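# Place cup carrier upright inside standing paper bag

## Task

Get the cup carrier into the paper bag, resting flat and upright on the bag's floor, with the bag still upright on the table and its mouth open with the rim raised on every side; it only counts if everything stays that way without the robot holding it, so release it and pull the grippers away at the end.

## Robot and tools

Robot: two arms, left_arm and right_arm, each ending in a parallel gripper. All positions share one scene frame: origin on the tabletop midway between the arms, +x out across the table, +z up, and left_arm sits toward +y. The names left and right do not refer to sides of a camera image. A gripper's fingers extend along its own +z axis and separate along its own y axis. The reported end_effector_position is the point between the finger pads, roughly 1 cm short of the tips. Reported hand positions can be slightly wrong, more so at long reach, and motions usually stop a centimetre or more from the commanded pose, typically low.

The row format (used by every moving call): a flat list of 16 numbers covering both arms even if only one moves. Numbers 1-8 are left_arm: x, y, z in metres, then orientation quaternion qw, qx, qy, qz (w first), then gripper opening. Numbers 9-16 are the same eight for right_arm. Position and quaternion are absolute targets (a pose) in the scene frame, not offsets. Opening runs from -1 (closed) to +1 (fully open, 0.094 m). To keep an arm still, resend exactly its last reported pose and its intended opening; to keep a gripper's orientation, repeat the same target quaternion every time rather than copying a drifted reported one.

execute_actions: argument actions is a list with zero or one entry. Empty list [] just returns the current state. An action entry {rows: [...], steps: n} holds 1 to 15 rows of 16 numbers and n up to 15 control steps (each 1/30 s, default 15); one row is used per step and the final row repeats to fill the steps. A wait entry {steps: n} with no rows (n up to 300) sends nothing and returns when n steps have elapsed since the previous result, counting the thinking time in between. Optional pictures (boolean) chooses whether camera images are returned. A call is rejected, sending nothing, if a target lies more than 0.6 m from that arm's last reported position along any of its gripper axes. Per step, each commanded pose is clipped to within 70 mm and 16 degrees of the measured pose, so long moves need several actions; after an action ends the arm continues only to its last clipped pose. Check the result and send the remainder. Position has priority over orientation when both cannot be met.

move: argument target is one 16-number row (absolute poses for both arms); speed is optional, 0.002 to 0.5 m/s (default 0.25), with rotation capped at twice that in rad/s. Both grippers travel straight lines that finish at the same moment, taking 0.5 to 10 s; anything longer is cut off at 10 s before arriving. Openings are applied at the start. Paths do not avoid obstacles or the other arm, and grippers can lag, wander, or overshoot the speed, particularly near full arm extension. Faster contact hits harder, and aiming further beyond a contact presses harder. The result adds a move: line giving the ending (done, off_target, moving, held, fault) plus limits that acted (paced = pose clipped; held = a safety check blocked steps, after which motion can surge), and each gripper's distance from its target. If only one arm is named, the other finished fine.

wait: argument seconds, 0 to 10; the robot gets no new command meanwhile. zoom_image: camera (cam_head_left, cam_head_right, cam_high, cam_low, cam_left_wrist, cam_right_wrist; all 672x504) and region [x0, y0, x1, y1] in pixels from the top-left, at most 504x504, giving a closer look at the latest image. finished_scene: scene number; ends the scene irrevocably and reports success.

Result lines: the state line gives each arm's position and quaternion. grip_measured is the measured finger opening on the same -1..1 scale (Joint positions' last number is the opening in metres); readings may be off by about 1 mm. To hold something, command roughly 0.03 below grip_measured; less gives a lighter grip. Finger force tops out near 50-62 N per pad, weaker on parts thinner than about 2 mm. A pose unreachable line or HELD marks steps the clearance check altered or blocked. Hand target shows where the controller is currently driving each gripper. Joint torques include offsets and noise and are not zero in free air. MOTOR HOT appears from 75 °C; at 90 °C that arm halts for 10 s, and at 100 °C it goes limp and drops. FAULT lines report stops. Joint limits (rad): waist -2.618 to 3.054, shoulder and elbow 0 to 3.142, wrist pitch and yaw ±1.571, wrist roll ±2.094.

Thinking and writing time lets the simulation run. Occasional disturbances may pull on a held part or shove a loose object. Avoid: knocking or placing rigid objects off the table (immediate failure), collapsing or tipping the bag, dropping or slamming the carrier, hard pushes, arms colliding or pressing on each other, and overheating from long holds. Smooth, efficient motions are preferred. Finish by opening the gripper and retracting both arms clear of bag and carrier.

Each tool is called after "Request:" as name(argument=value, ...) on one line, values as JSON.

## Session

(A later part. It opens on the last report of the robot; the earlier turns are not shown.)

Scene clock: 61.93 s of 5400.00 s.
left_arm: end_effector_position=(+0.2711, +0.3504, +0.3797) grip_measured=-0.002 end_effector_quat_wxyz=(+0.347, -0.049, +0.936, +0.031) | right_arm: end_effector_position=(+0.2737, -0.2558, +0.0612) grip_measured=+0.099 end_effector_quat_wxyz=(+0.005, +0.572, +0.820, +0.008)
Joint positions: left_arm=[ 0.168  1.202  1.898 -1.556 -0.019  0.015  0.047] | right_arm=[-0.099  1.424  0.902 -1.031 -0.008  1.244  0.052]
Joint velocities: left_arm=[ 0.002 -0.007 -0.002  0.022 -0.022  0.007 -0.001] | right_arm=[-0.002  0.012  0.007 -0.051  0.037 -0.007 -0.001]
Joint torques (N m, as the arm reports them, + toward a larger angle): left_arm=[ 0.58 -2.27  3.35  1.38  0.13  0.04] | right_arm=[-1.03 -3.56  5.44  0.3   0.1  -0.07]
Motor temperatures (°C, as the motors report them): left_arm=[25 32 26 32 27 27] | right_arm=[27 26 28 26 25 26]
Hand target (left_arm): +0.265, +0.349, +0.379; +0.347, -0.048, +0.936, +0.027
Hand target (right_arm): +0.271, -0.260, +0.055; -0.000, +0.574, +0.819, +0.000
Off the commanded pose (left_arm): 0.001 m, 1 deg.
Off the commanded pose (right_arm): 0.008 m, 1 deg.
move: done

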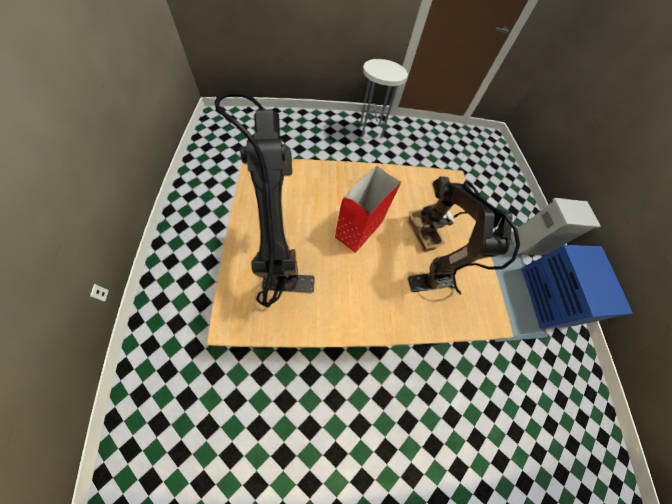

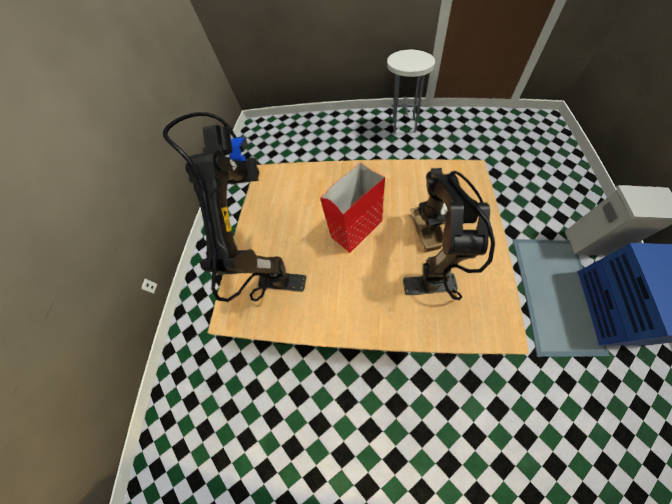

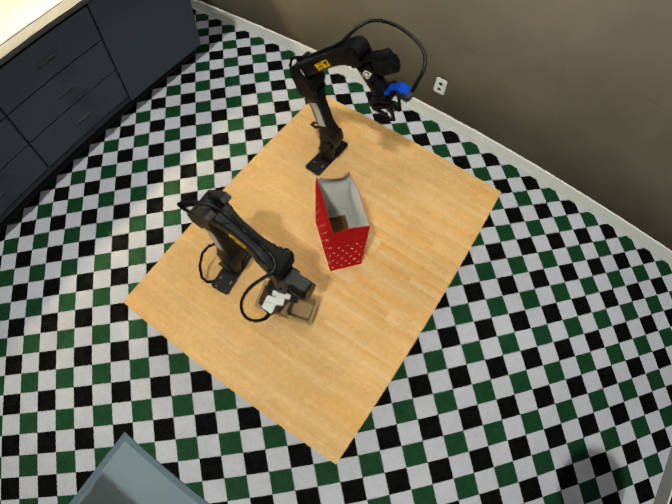

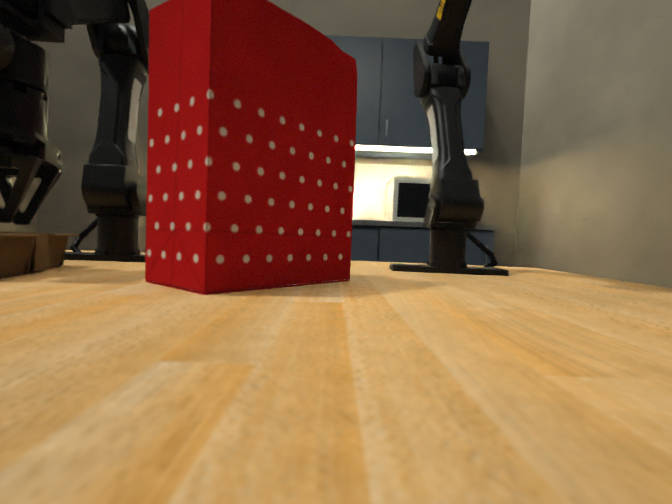

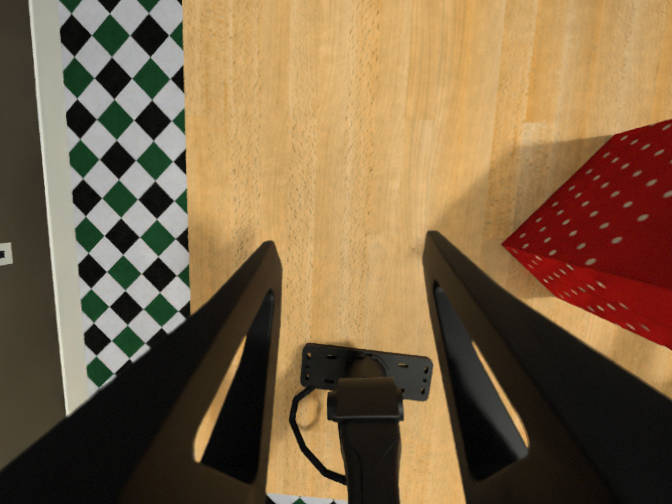

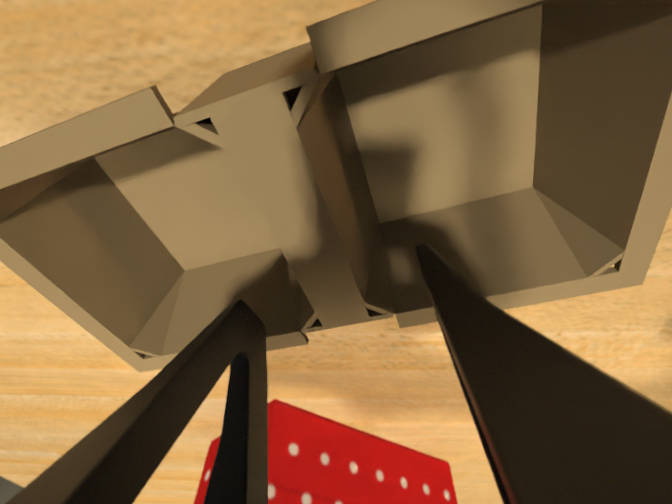

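Request:
move(target=[0.27,0.35,0.38,0.35,-0.05,0.935,0.02,0,0.274,-0.266,0.024,0,0.574,0.819,0,0.1], speed=0.04)

Request:
move(target=[0.27,0.35,0.38,0.35,-0.05,0.935,0.02,0,0.274,-0.266,0.024,0,0.574,0.819,0,-0.64])

Scene clock: 67.07 s of 5400.00 s.
left_arm: end_effector_position=(+0.2711, +0.3503, +0.3797) grip_measured=-0.002 end_effector_quat_wxyz=(+0.347, -0.051, +0.936, +0.024) | right_arm: end_effector_position=(+0.2762, -0.2617, +0.0301) grip_measured=+0.099 end_effector_quat_wxyz=(+0.004, +0.572, +0.820, +0.008)
Joint positions: left_arm=[ 0.187  1.202  1.898 -1.556  0.006  0.021  0.047] | right_arm=[-0.125  1.48   0.82  -0.894 -0.008  1.218  0.052]
Joint velocities: left_arm=[-0.007 -0.017 -0.012  0.051  0.022 -0.037 -0.001] | right_arm=[-0.002 -0.007 -0.007  0.007 -0.037  0.022 -0.   ]
Joint torques (N m, as the arm reports them, + toward a larger angle): left_arm=[ 0.66 -1.54  3.81  1.51  0.16  0.06] | right_arm=[-1.07 -3.91  5.23  0.32  0.09 -0.07]
Motor temperatures (°C, as the motors report them): left_arm=[25 32 25 32 27 27] | right_arm=[27 26 28 26 25 26]
Hand target (left_arm): +0.270, +0.350, +0.380; +0.350, -0.050, +0.935, +0.020
Hand target (right_arm): +0.273, -0.266, +0.024; +0.000, +0.574, +0.819, +0.000
Off the commanded pose (left_arm): 0.001 m, 1 deg.
Off the commanded pose (right_arm): 0.008 m, 1 deg.
After step 90, 0.73 s passed at rest.
move: done

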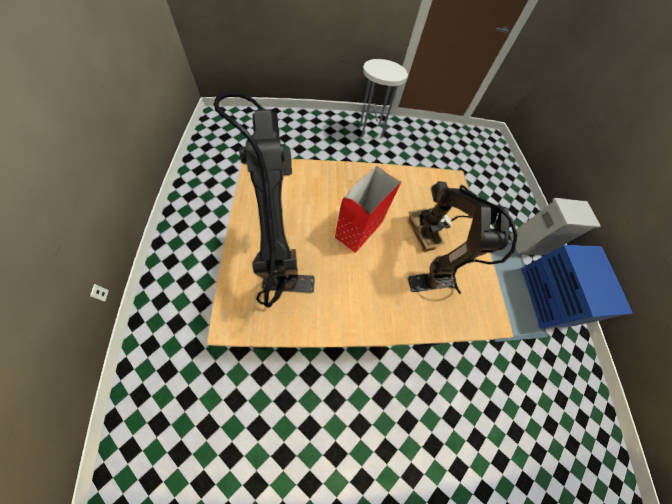

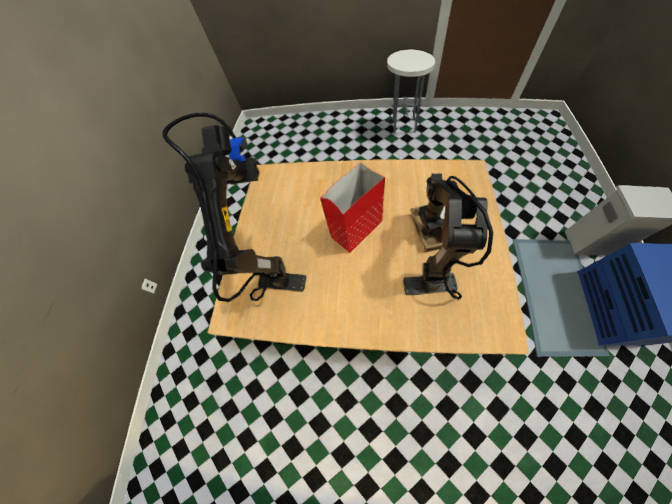

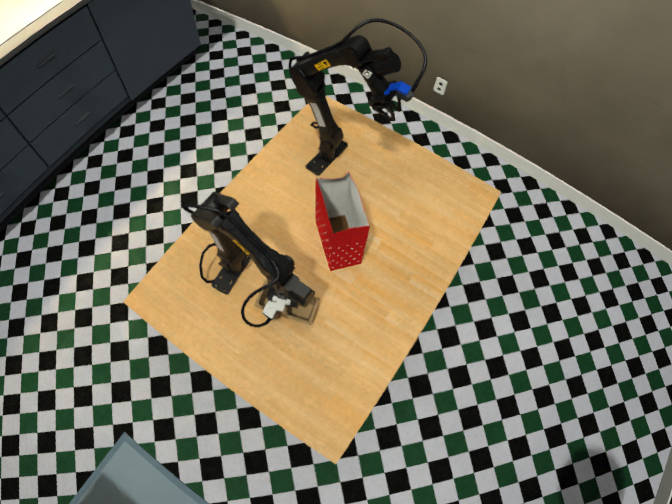

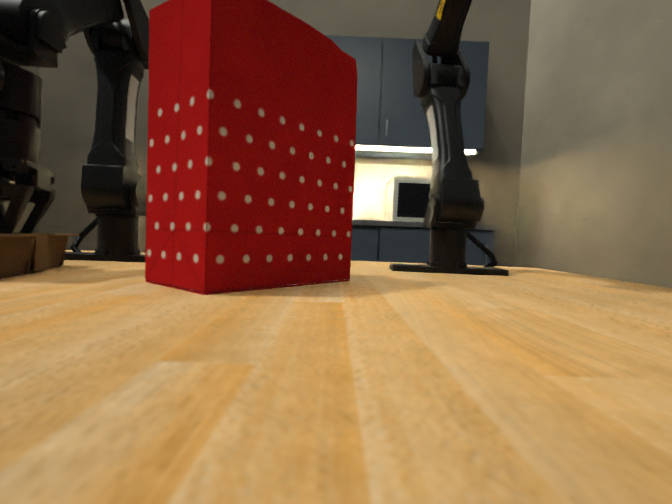

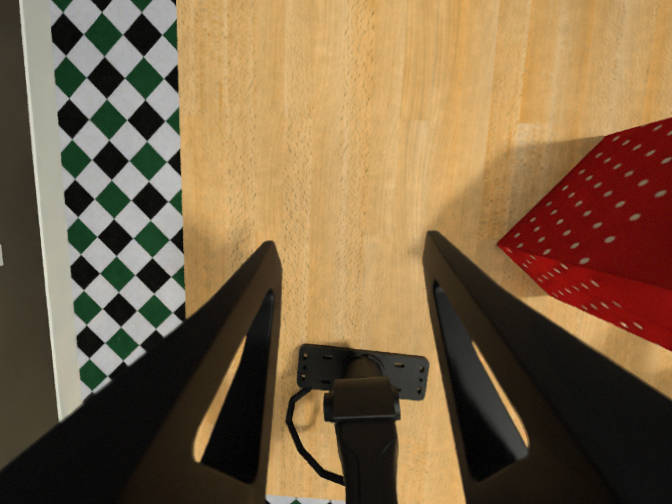

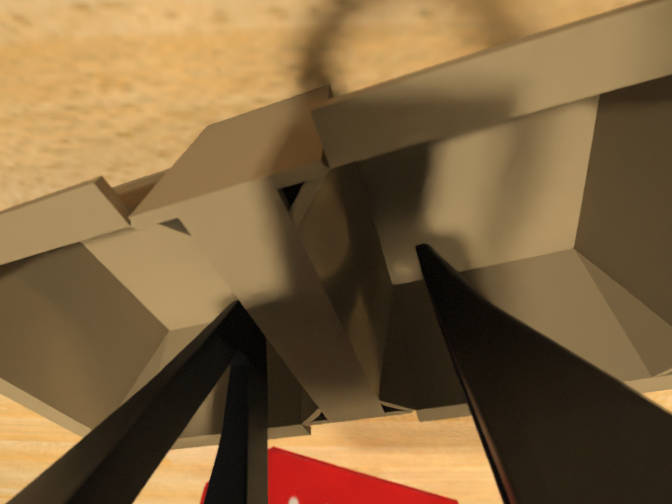

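Scene clock: 67.77 s of 5400.00 s.
left_arm: end_effector_position=(+0.2711, +0.3502, +0.3797) grip_measured=-0.002 end_effector_quat_wxyz=(+0.347, -0.050, +0.936, +0.023) | right_arm: end_effector_position=(+0.2765, -0.2617, +0.0302) grip_measured=-0.503 end_effector_quat_wxyz=(+0.004, +0.571, +0.821, +0.008)
Joint positions: left_arm=[ 0.187  1.202  1.898 -1.556  0.007  0.021  0.047] | right_arm=[-0.125  1.48   0.82  -0.893 -0.008  1.217  0.023]
Joint velocities: left_arm=[-0.007 -0.012 -0.012 -0.007 -0.007  0.007 -0.001] | right_arm=[-0.007 -0.007 -0.002  0.037 -0.051 -0.066  0.   ]
Joint torques (N m, as the arm reports them, + toward a larger angle): left_arm=[ 0.73 -1.56  3.86  1.5   0.14  0.07] | right_arm=[-1.06 -3.68  5.42  0.33  0.1  -0.06]
Motor temperatures (°C, as the motors report them): left_arm=[25 31 25 32 27 27] | right_arm=[27 26 28 26 25 26]
Hand target (left_arm): +0.270, +0.350, +0.380; +0.350, -0.050, +0.935, +0.020
Hand target (right_arm): +0.274, -0.266, +0.024; -0.000, +0.574, +0.819, +0.000
Off the commanded pose (left_arm): 0.001 m, 1 deg.
Off the commanded pose (right_arm): 0.008 m, 1 deg.
move: done

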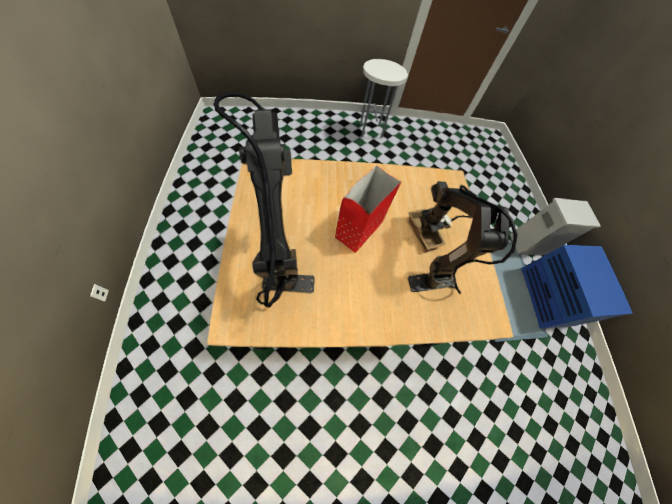

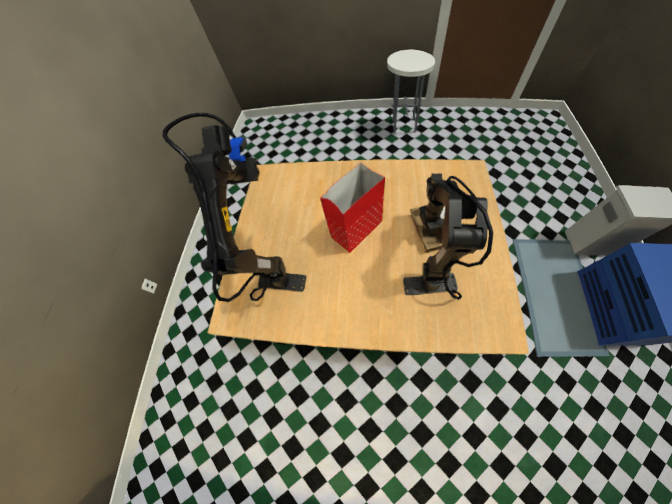

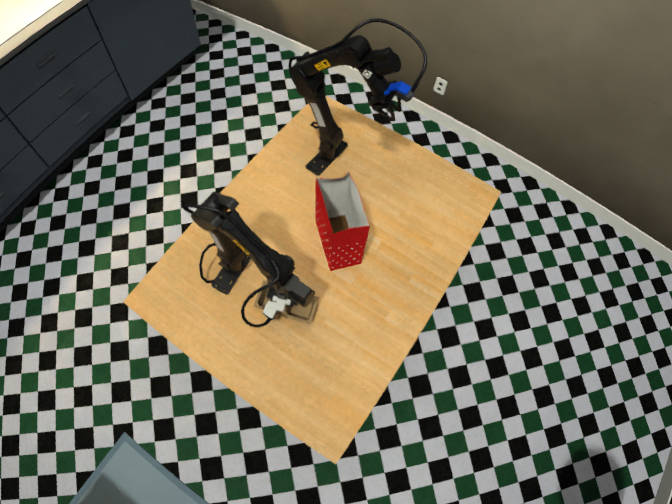

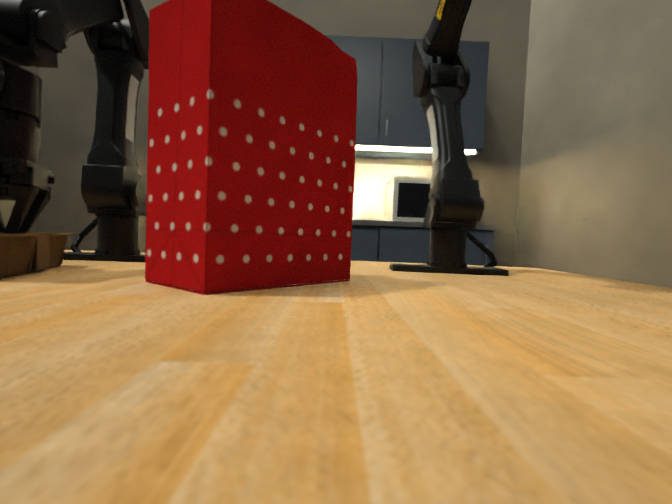

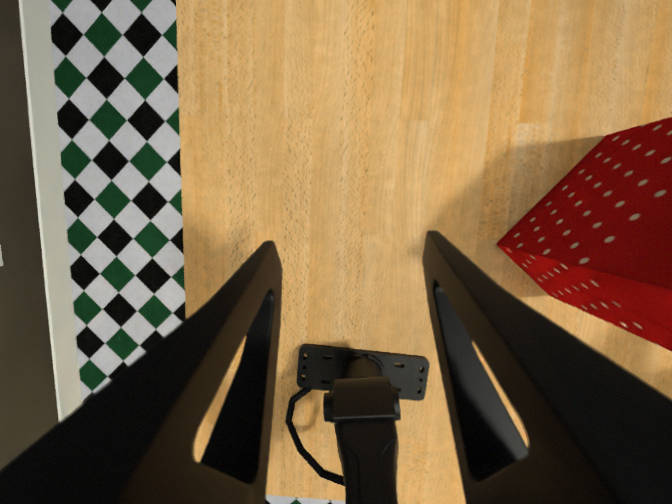

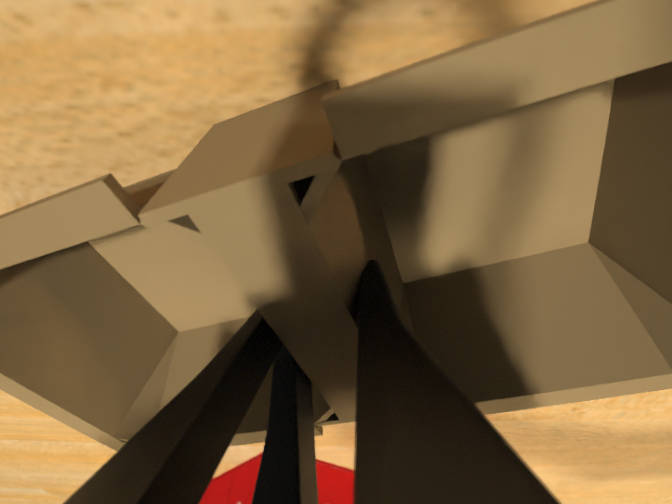

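Request:
move(target=[0.27,0.35,0.38,0.35,-0.05,0.935,0.02,0,0.33,-0.28,0.40,0.342,0,0.94,0,-0.56], speed=0.15)

Request:
move(target=[0.27,0.35,0.38,0.35,-0.05,0.935,0.02,0,0.292,0.007,0.40,0.31,-0.397,0.851,0.145,-0.56], speed=0.15)

Request:
zoom_image(camera="cam_high", region=[260,90,440,290])

Scene clock: 89.13 s of 5400.00 s.
left_arm: end_effector_position=(+0.2711, +0.3502, +0.3797) grip_measured=-0.002 end_effector_quat_wxyz=(+0.347, -0.050, +0.936, +0.023) | right_arm: end_effector_position=(+0.3347, -0.2780, +0.3954) grip_measured=-0.502 end_effector_quat_wxyz=(+0.349, -0.004, +0.937, +0.002)
Joint positions: left_arm=[ 0.187  1.202  1.898 -1.556  0.007  0.021  0.047] | right_arm=[-0.218  1.414  2.118 -1.563 -0.067 -0.076  0.023]
Joint velocities: left_arm=[-0.007  0.012 -0.022  0.007  0.007 -0.022 -0.   ] | right_arm=[ 0.002  0.017 -0.007 -0.007  0.066 -0.051 -0.001]
Joint torques (N m, as the arm reports them, + toward a larger angle): left_arm=[ 0.67 -1.46  3.8   1.51  0.15  0.07] | right_arm=[-1.16 -1.84  7.66  1.47 -0.13 -0.09]
Motor temperatures (°C, as the motors report them): left_arm=[25 30 25 33 27 27] | right_arm=[27 25 28 27 26 26]
Hand target (left_arm): +0.270, +0.350, +0.380; +0.350, -0.050, +0.935, +0.020
Hand target (right_arm): +0.337, -0.280, +0.399; +0.353, -0.005, +0.936, +0.003
Off the commanded pose (left_arm): 0.001 m, 1 deg.
Off the commanded pose (right_arm): 0.007 m, 1 deg.
joint sent to its limit (right arm) — the command would take joint 4 (wrist pitch) past its lower limit, so that joint was sent only as far as its limit.
After step 90, 13.27 s passed at rest.
move: done

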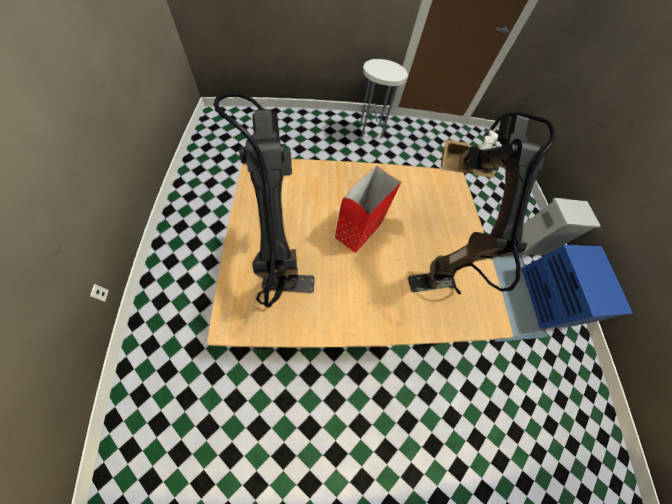

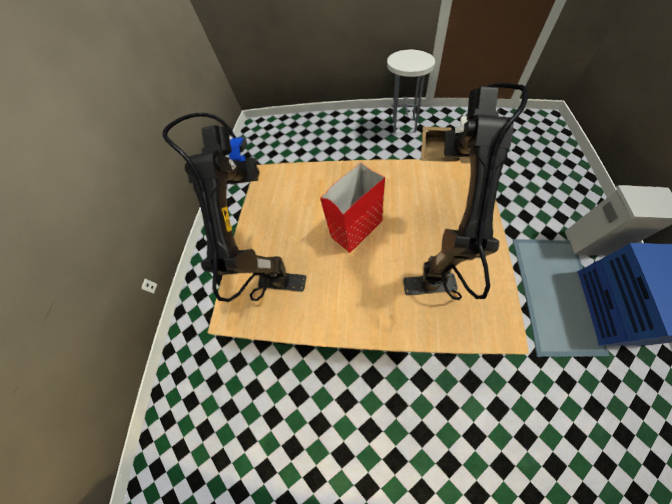

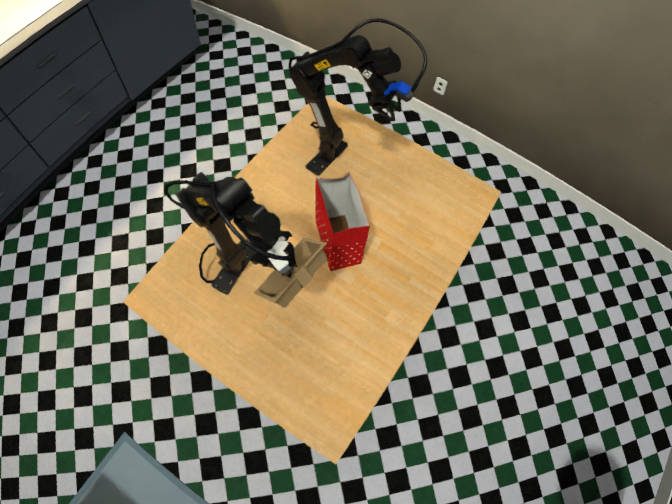

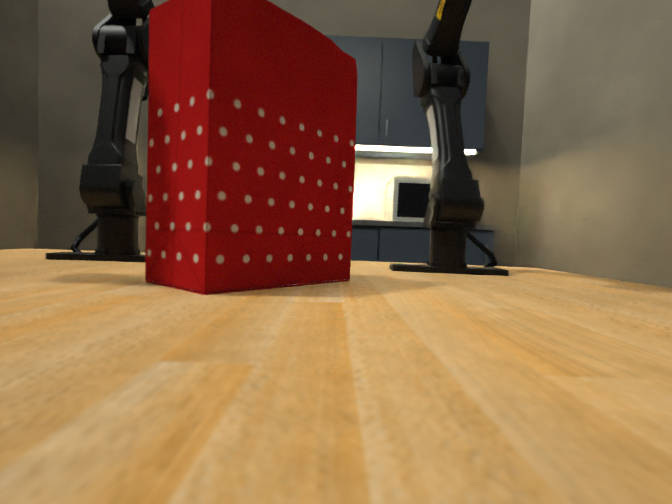

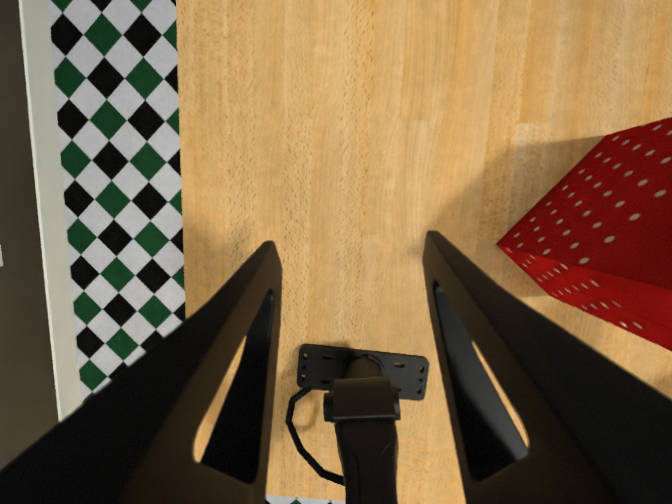

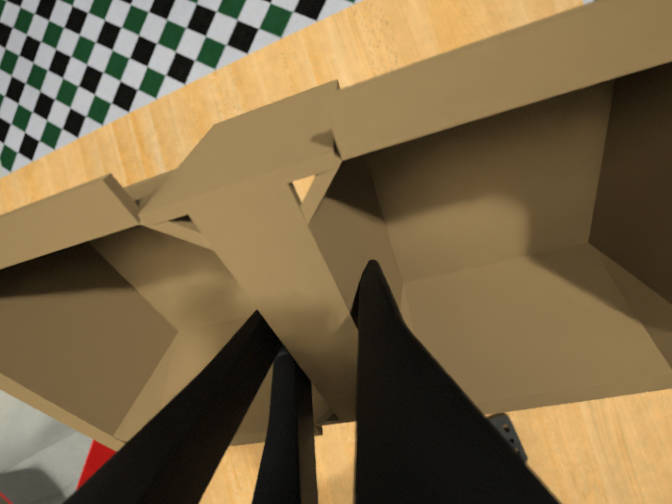

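Scene clock: 92.40 s of 5400.00 s.
left_arm: end_effector_position=(+0.2711, +0.3502, +0.3797) grip_measured=-0.002 end_effector_quat_wxyz=(+0.347, -0.050, +0.936, +0.023) | right_arm: end_effector_position=(+0.2907, +0.0039, +0.3935) grip_measured=-0.501 end_effector_quat_wxyz=(+0.314, -0.389, +0.855, +0.139)
Joint positions: left_arm=[ 0.187  1.202  1.898 -1.556  0.007  0.021  0.047] | right_arm=[ 0.696  1.695  2.389 -1.563 -0.013 -0.027  0.023]
Joint velocities: left_arm=[ 0.002 -0.012  0.007 -0.007 -0.007 -0.007 -0.   ] | right_arm=[-0.022  0.007 -0.002 -0.066  0.022 -0.007 -0.   ]
Joint torques (N m, as the arm reports them, + toward a larger angle): left_arm=[ 0.79 -1.6   3.82  1.52  0.16  0.05] | right_arm=[ 0.91 -5.41  7.82  1.41 -0.09 -0.1 ]
Motor temperatures (°C, as the motors report them): left_arm=[25 30 25 33 27 27] | right_arm=[27 25 28 27 26 26]
Hand target (left_arm): +0.270, +0.350, +0.380; +0.350, -0.050, +0.935, +0.020
Hand target (right_arm): +0.288, +0.008, +0.399; +0.320, -0.397, +0.848, +0.145
Off the commanded pose (left_arm): 0.001 m, 1 deg.
Off the commanded pose (right_arm): 0.007 m, 1 deg.
joint sent to its limit (right arm) — the command would take joint 4 (wrist pitch) past its lower limit, so that joint was sent only as far as its limit.
move: done

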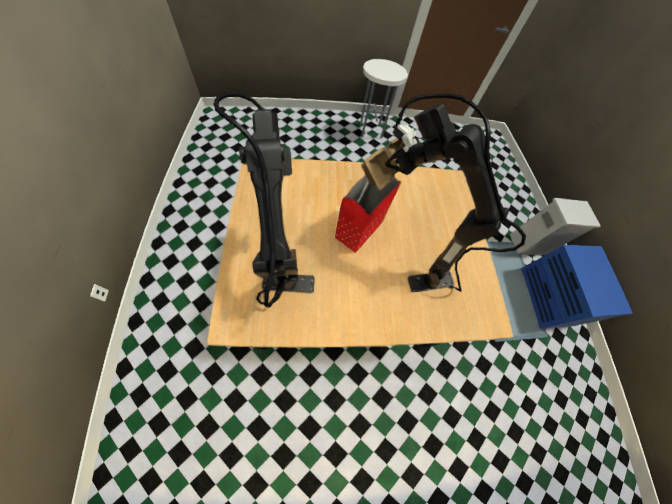

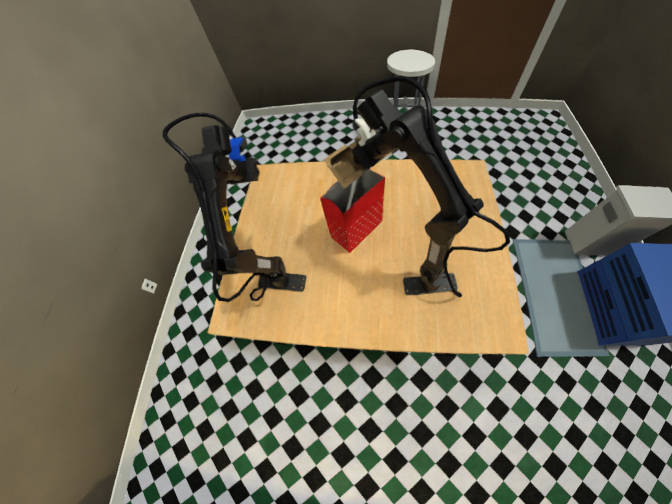

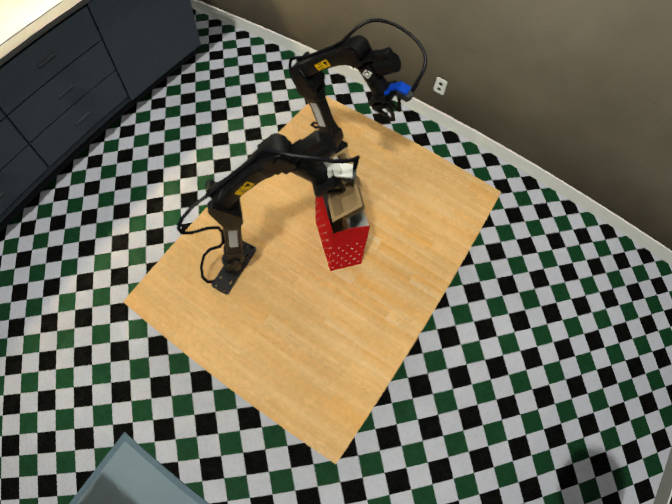

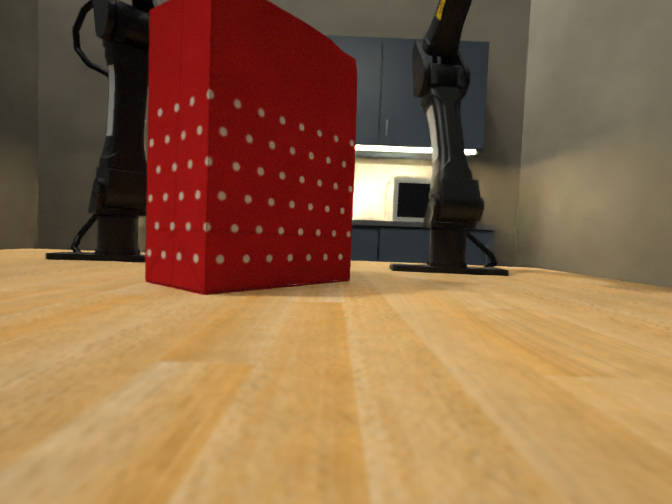

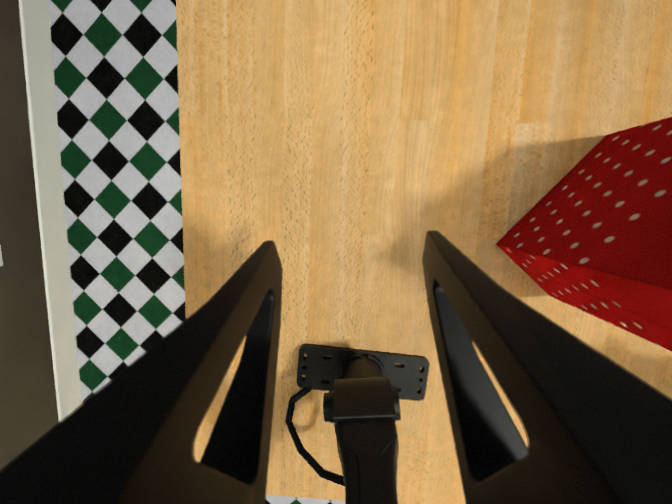

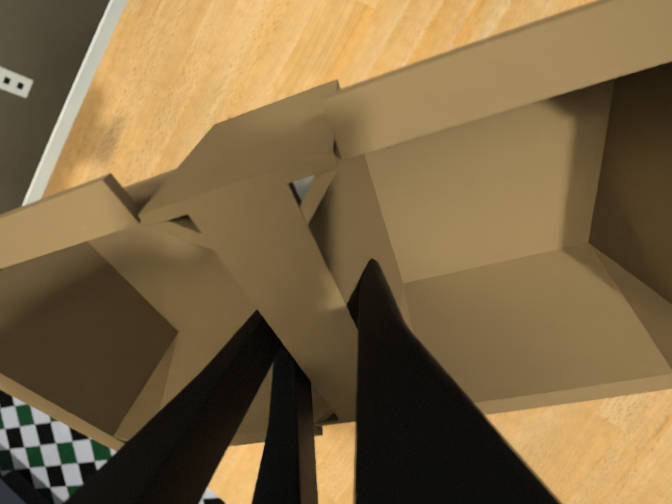

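Region (260, 90, 440, 290) of cam_high's 672x504 image, scaled by 2.520, with more detail than that image has; it fills the left 454 columns of this view, and the rest is white.

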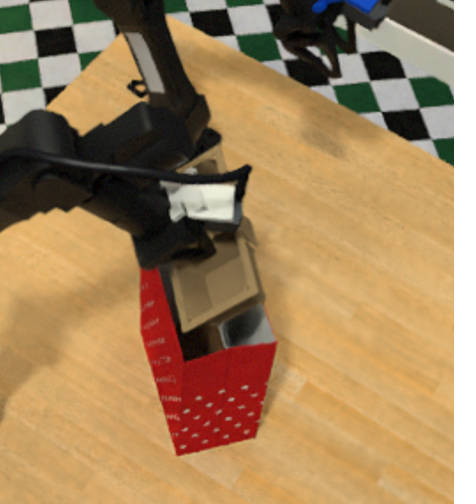

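Request:
move(target=[0.27,0.35,0.38,0.35,-0.05,0.935,0.02,0,0.292,0.011,0.34,0.242,-0.408,0.873,0.113,-0.56], speed=0.05)

Request:
zoom_image(camera="cam_high", region=[280,120,420,270])

Request:
zoom_image(camera="cam_head_right", region=[290,110,430,260])

Scene clock: 97.60 s of 5400.00 s.
left_arm: end_effector_position=(+0.2711, +0.3502, +0.3797) grip_measured=-0.002 end_effector_quat_wxyz=(+0.347, -0.050, +0.936, +0.023) | right_arm: end_effector_position=(+0.2894, +0.0028, +0.3461) grip_measured=-0.501 end_effector_quat_wxyz=(+0.247, -0.399, +0.876, +0.111)
Joint positions: left_arm=[ 0.187  1.202  1.898 -1.556  0.007  0.021  0.047] | right_arm=[ 0.696  1.695  2.236 -1.563 -0.015 -0.03   0.023]
Joint velocities: left_arm=[-0.002 -0.007 -0.002 -0.037 -0.022 -0.007  0.001] | right_arm=[-0.002 -0.012 -0.007 -0.022 -0.022  0.066  0.   ]
Joint torques (N m, as the arm reports them, + toward a larger angle): left_arm=[ 0.66 -1.55  3.77  1.49  0.14  0.04] | right_arm=[ 0.62 -5.33  4.59  1.42 -0.09 -0.07]
Motor temperatures (°C, as the motors report them): left_arm=[25 30 25 33 27 27] | right_arm=[27 25 28 28 25 26]
Hand target (left_arm): +0.270, +0.350, +0.380; +0.350, -0.050, +0.935, +0.020
Hand target (right_arm): +0.291, +0.010, +0.340; +0.242, -0.407, +0.874, +0.113
Off the commanded pose (left_arm): 0.001 m, 1 deg.
Off the commanded pose (right_arm): 0.011 m, 1 deg.
After step 90, 0.33 s passed at rest.
move: off_target (right_arm)

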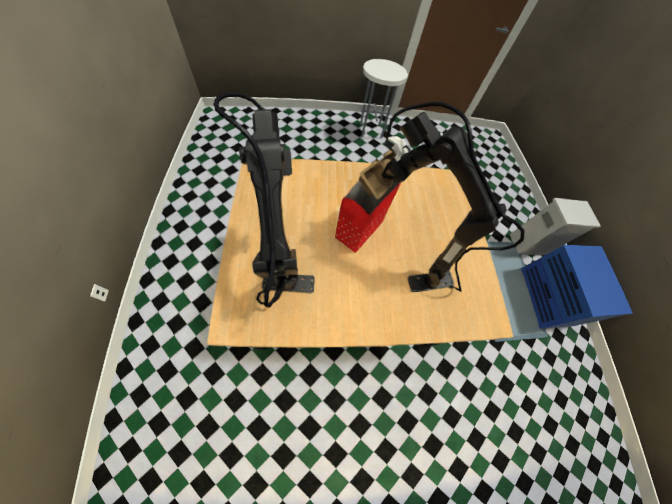

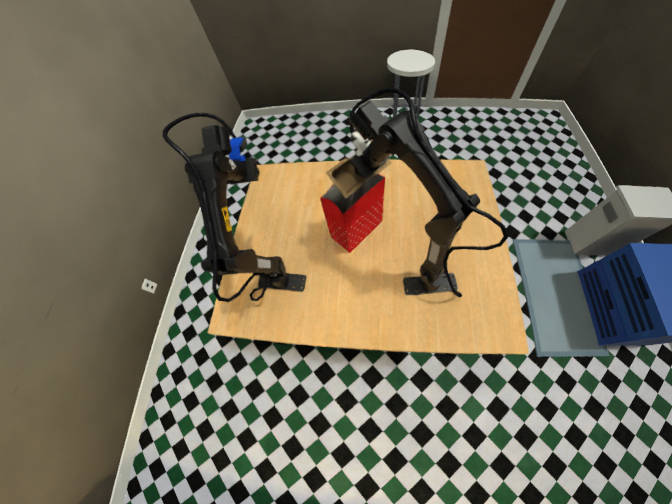

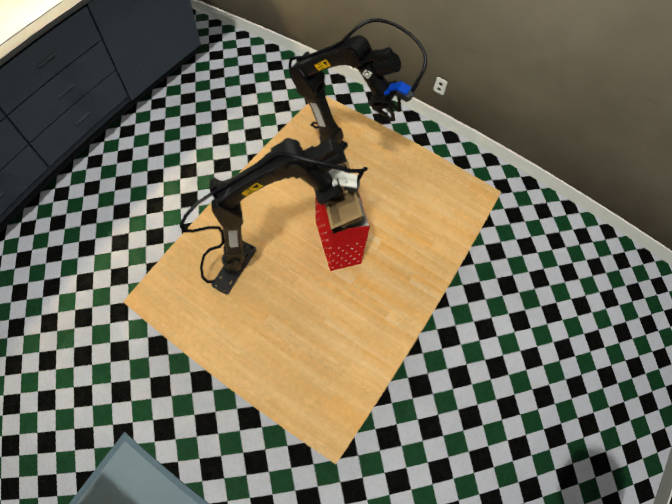

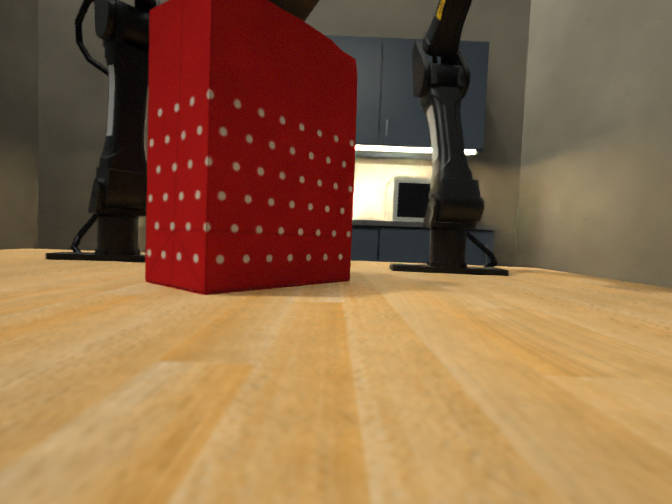

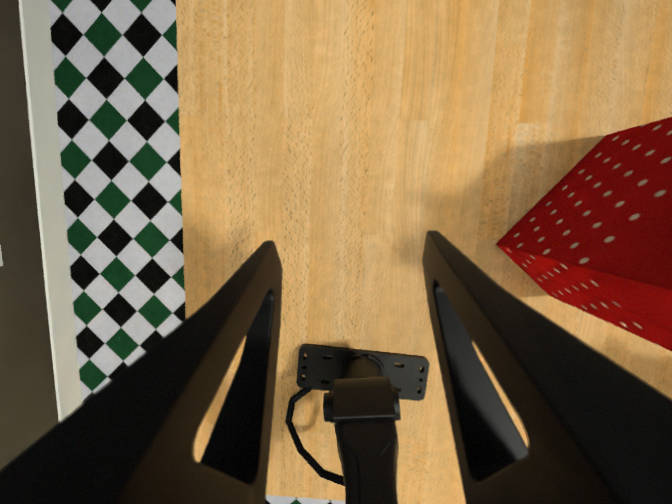

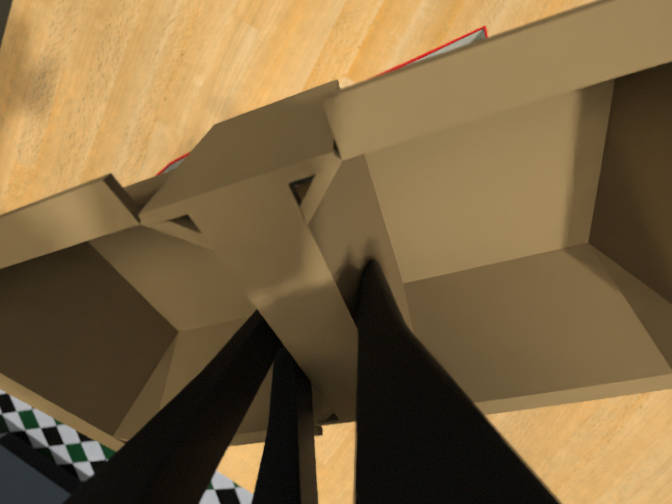

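Region (280, 120, 420, 270) of cam_high's 672x504 image, scaled by 3.360, with more detail than that image has; it fills the left 470 columns of this view, and the rest is white.

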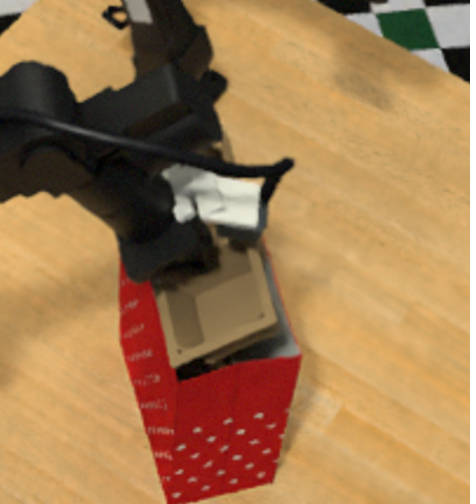

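Region (290, 110, 430, 260) of cam_head_right's 672x504 image, scaled by 3.360, with more detail than that image has; it fills the left 470 columns of this view, and the rest is white.

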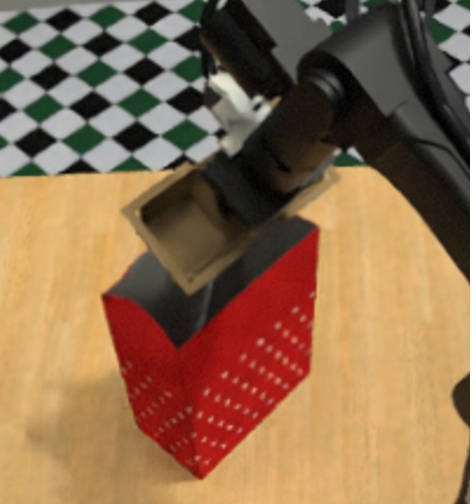

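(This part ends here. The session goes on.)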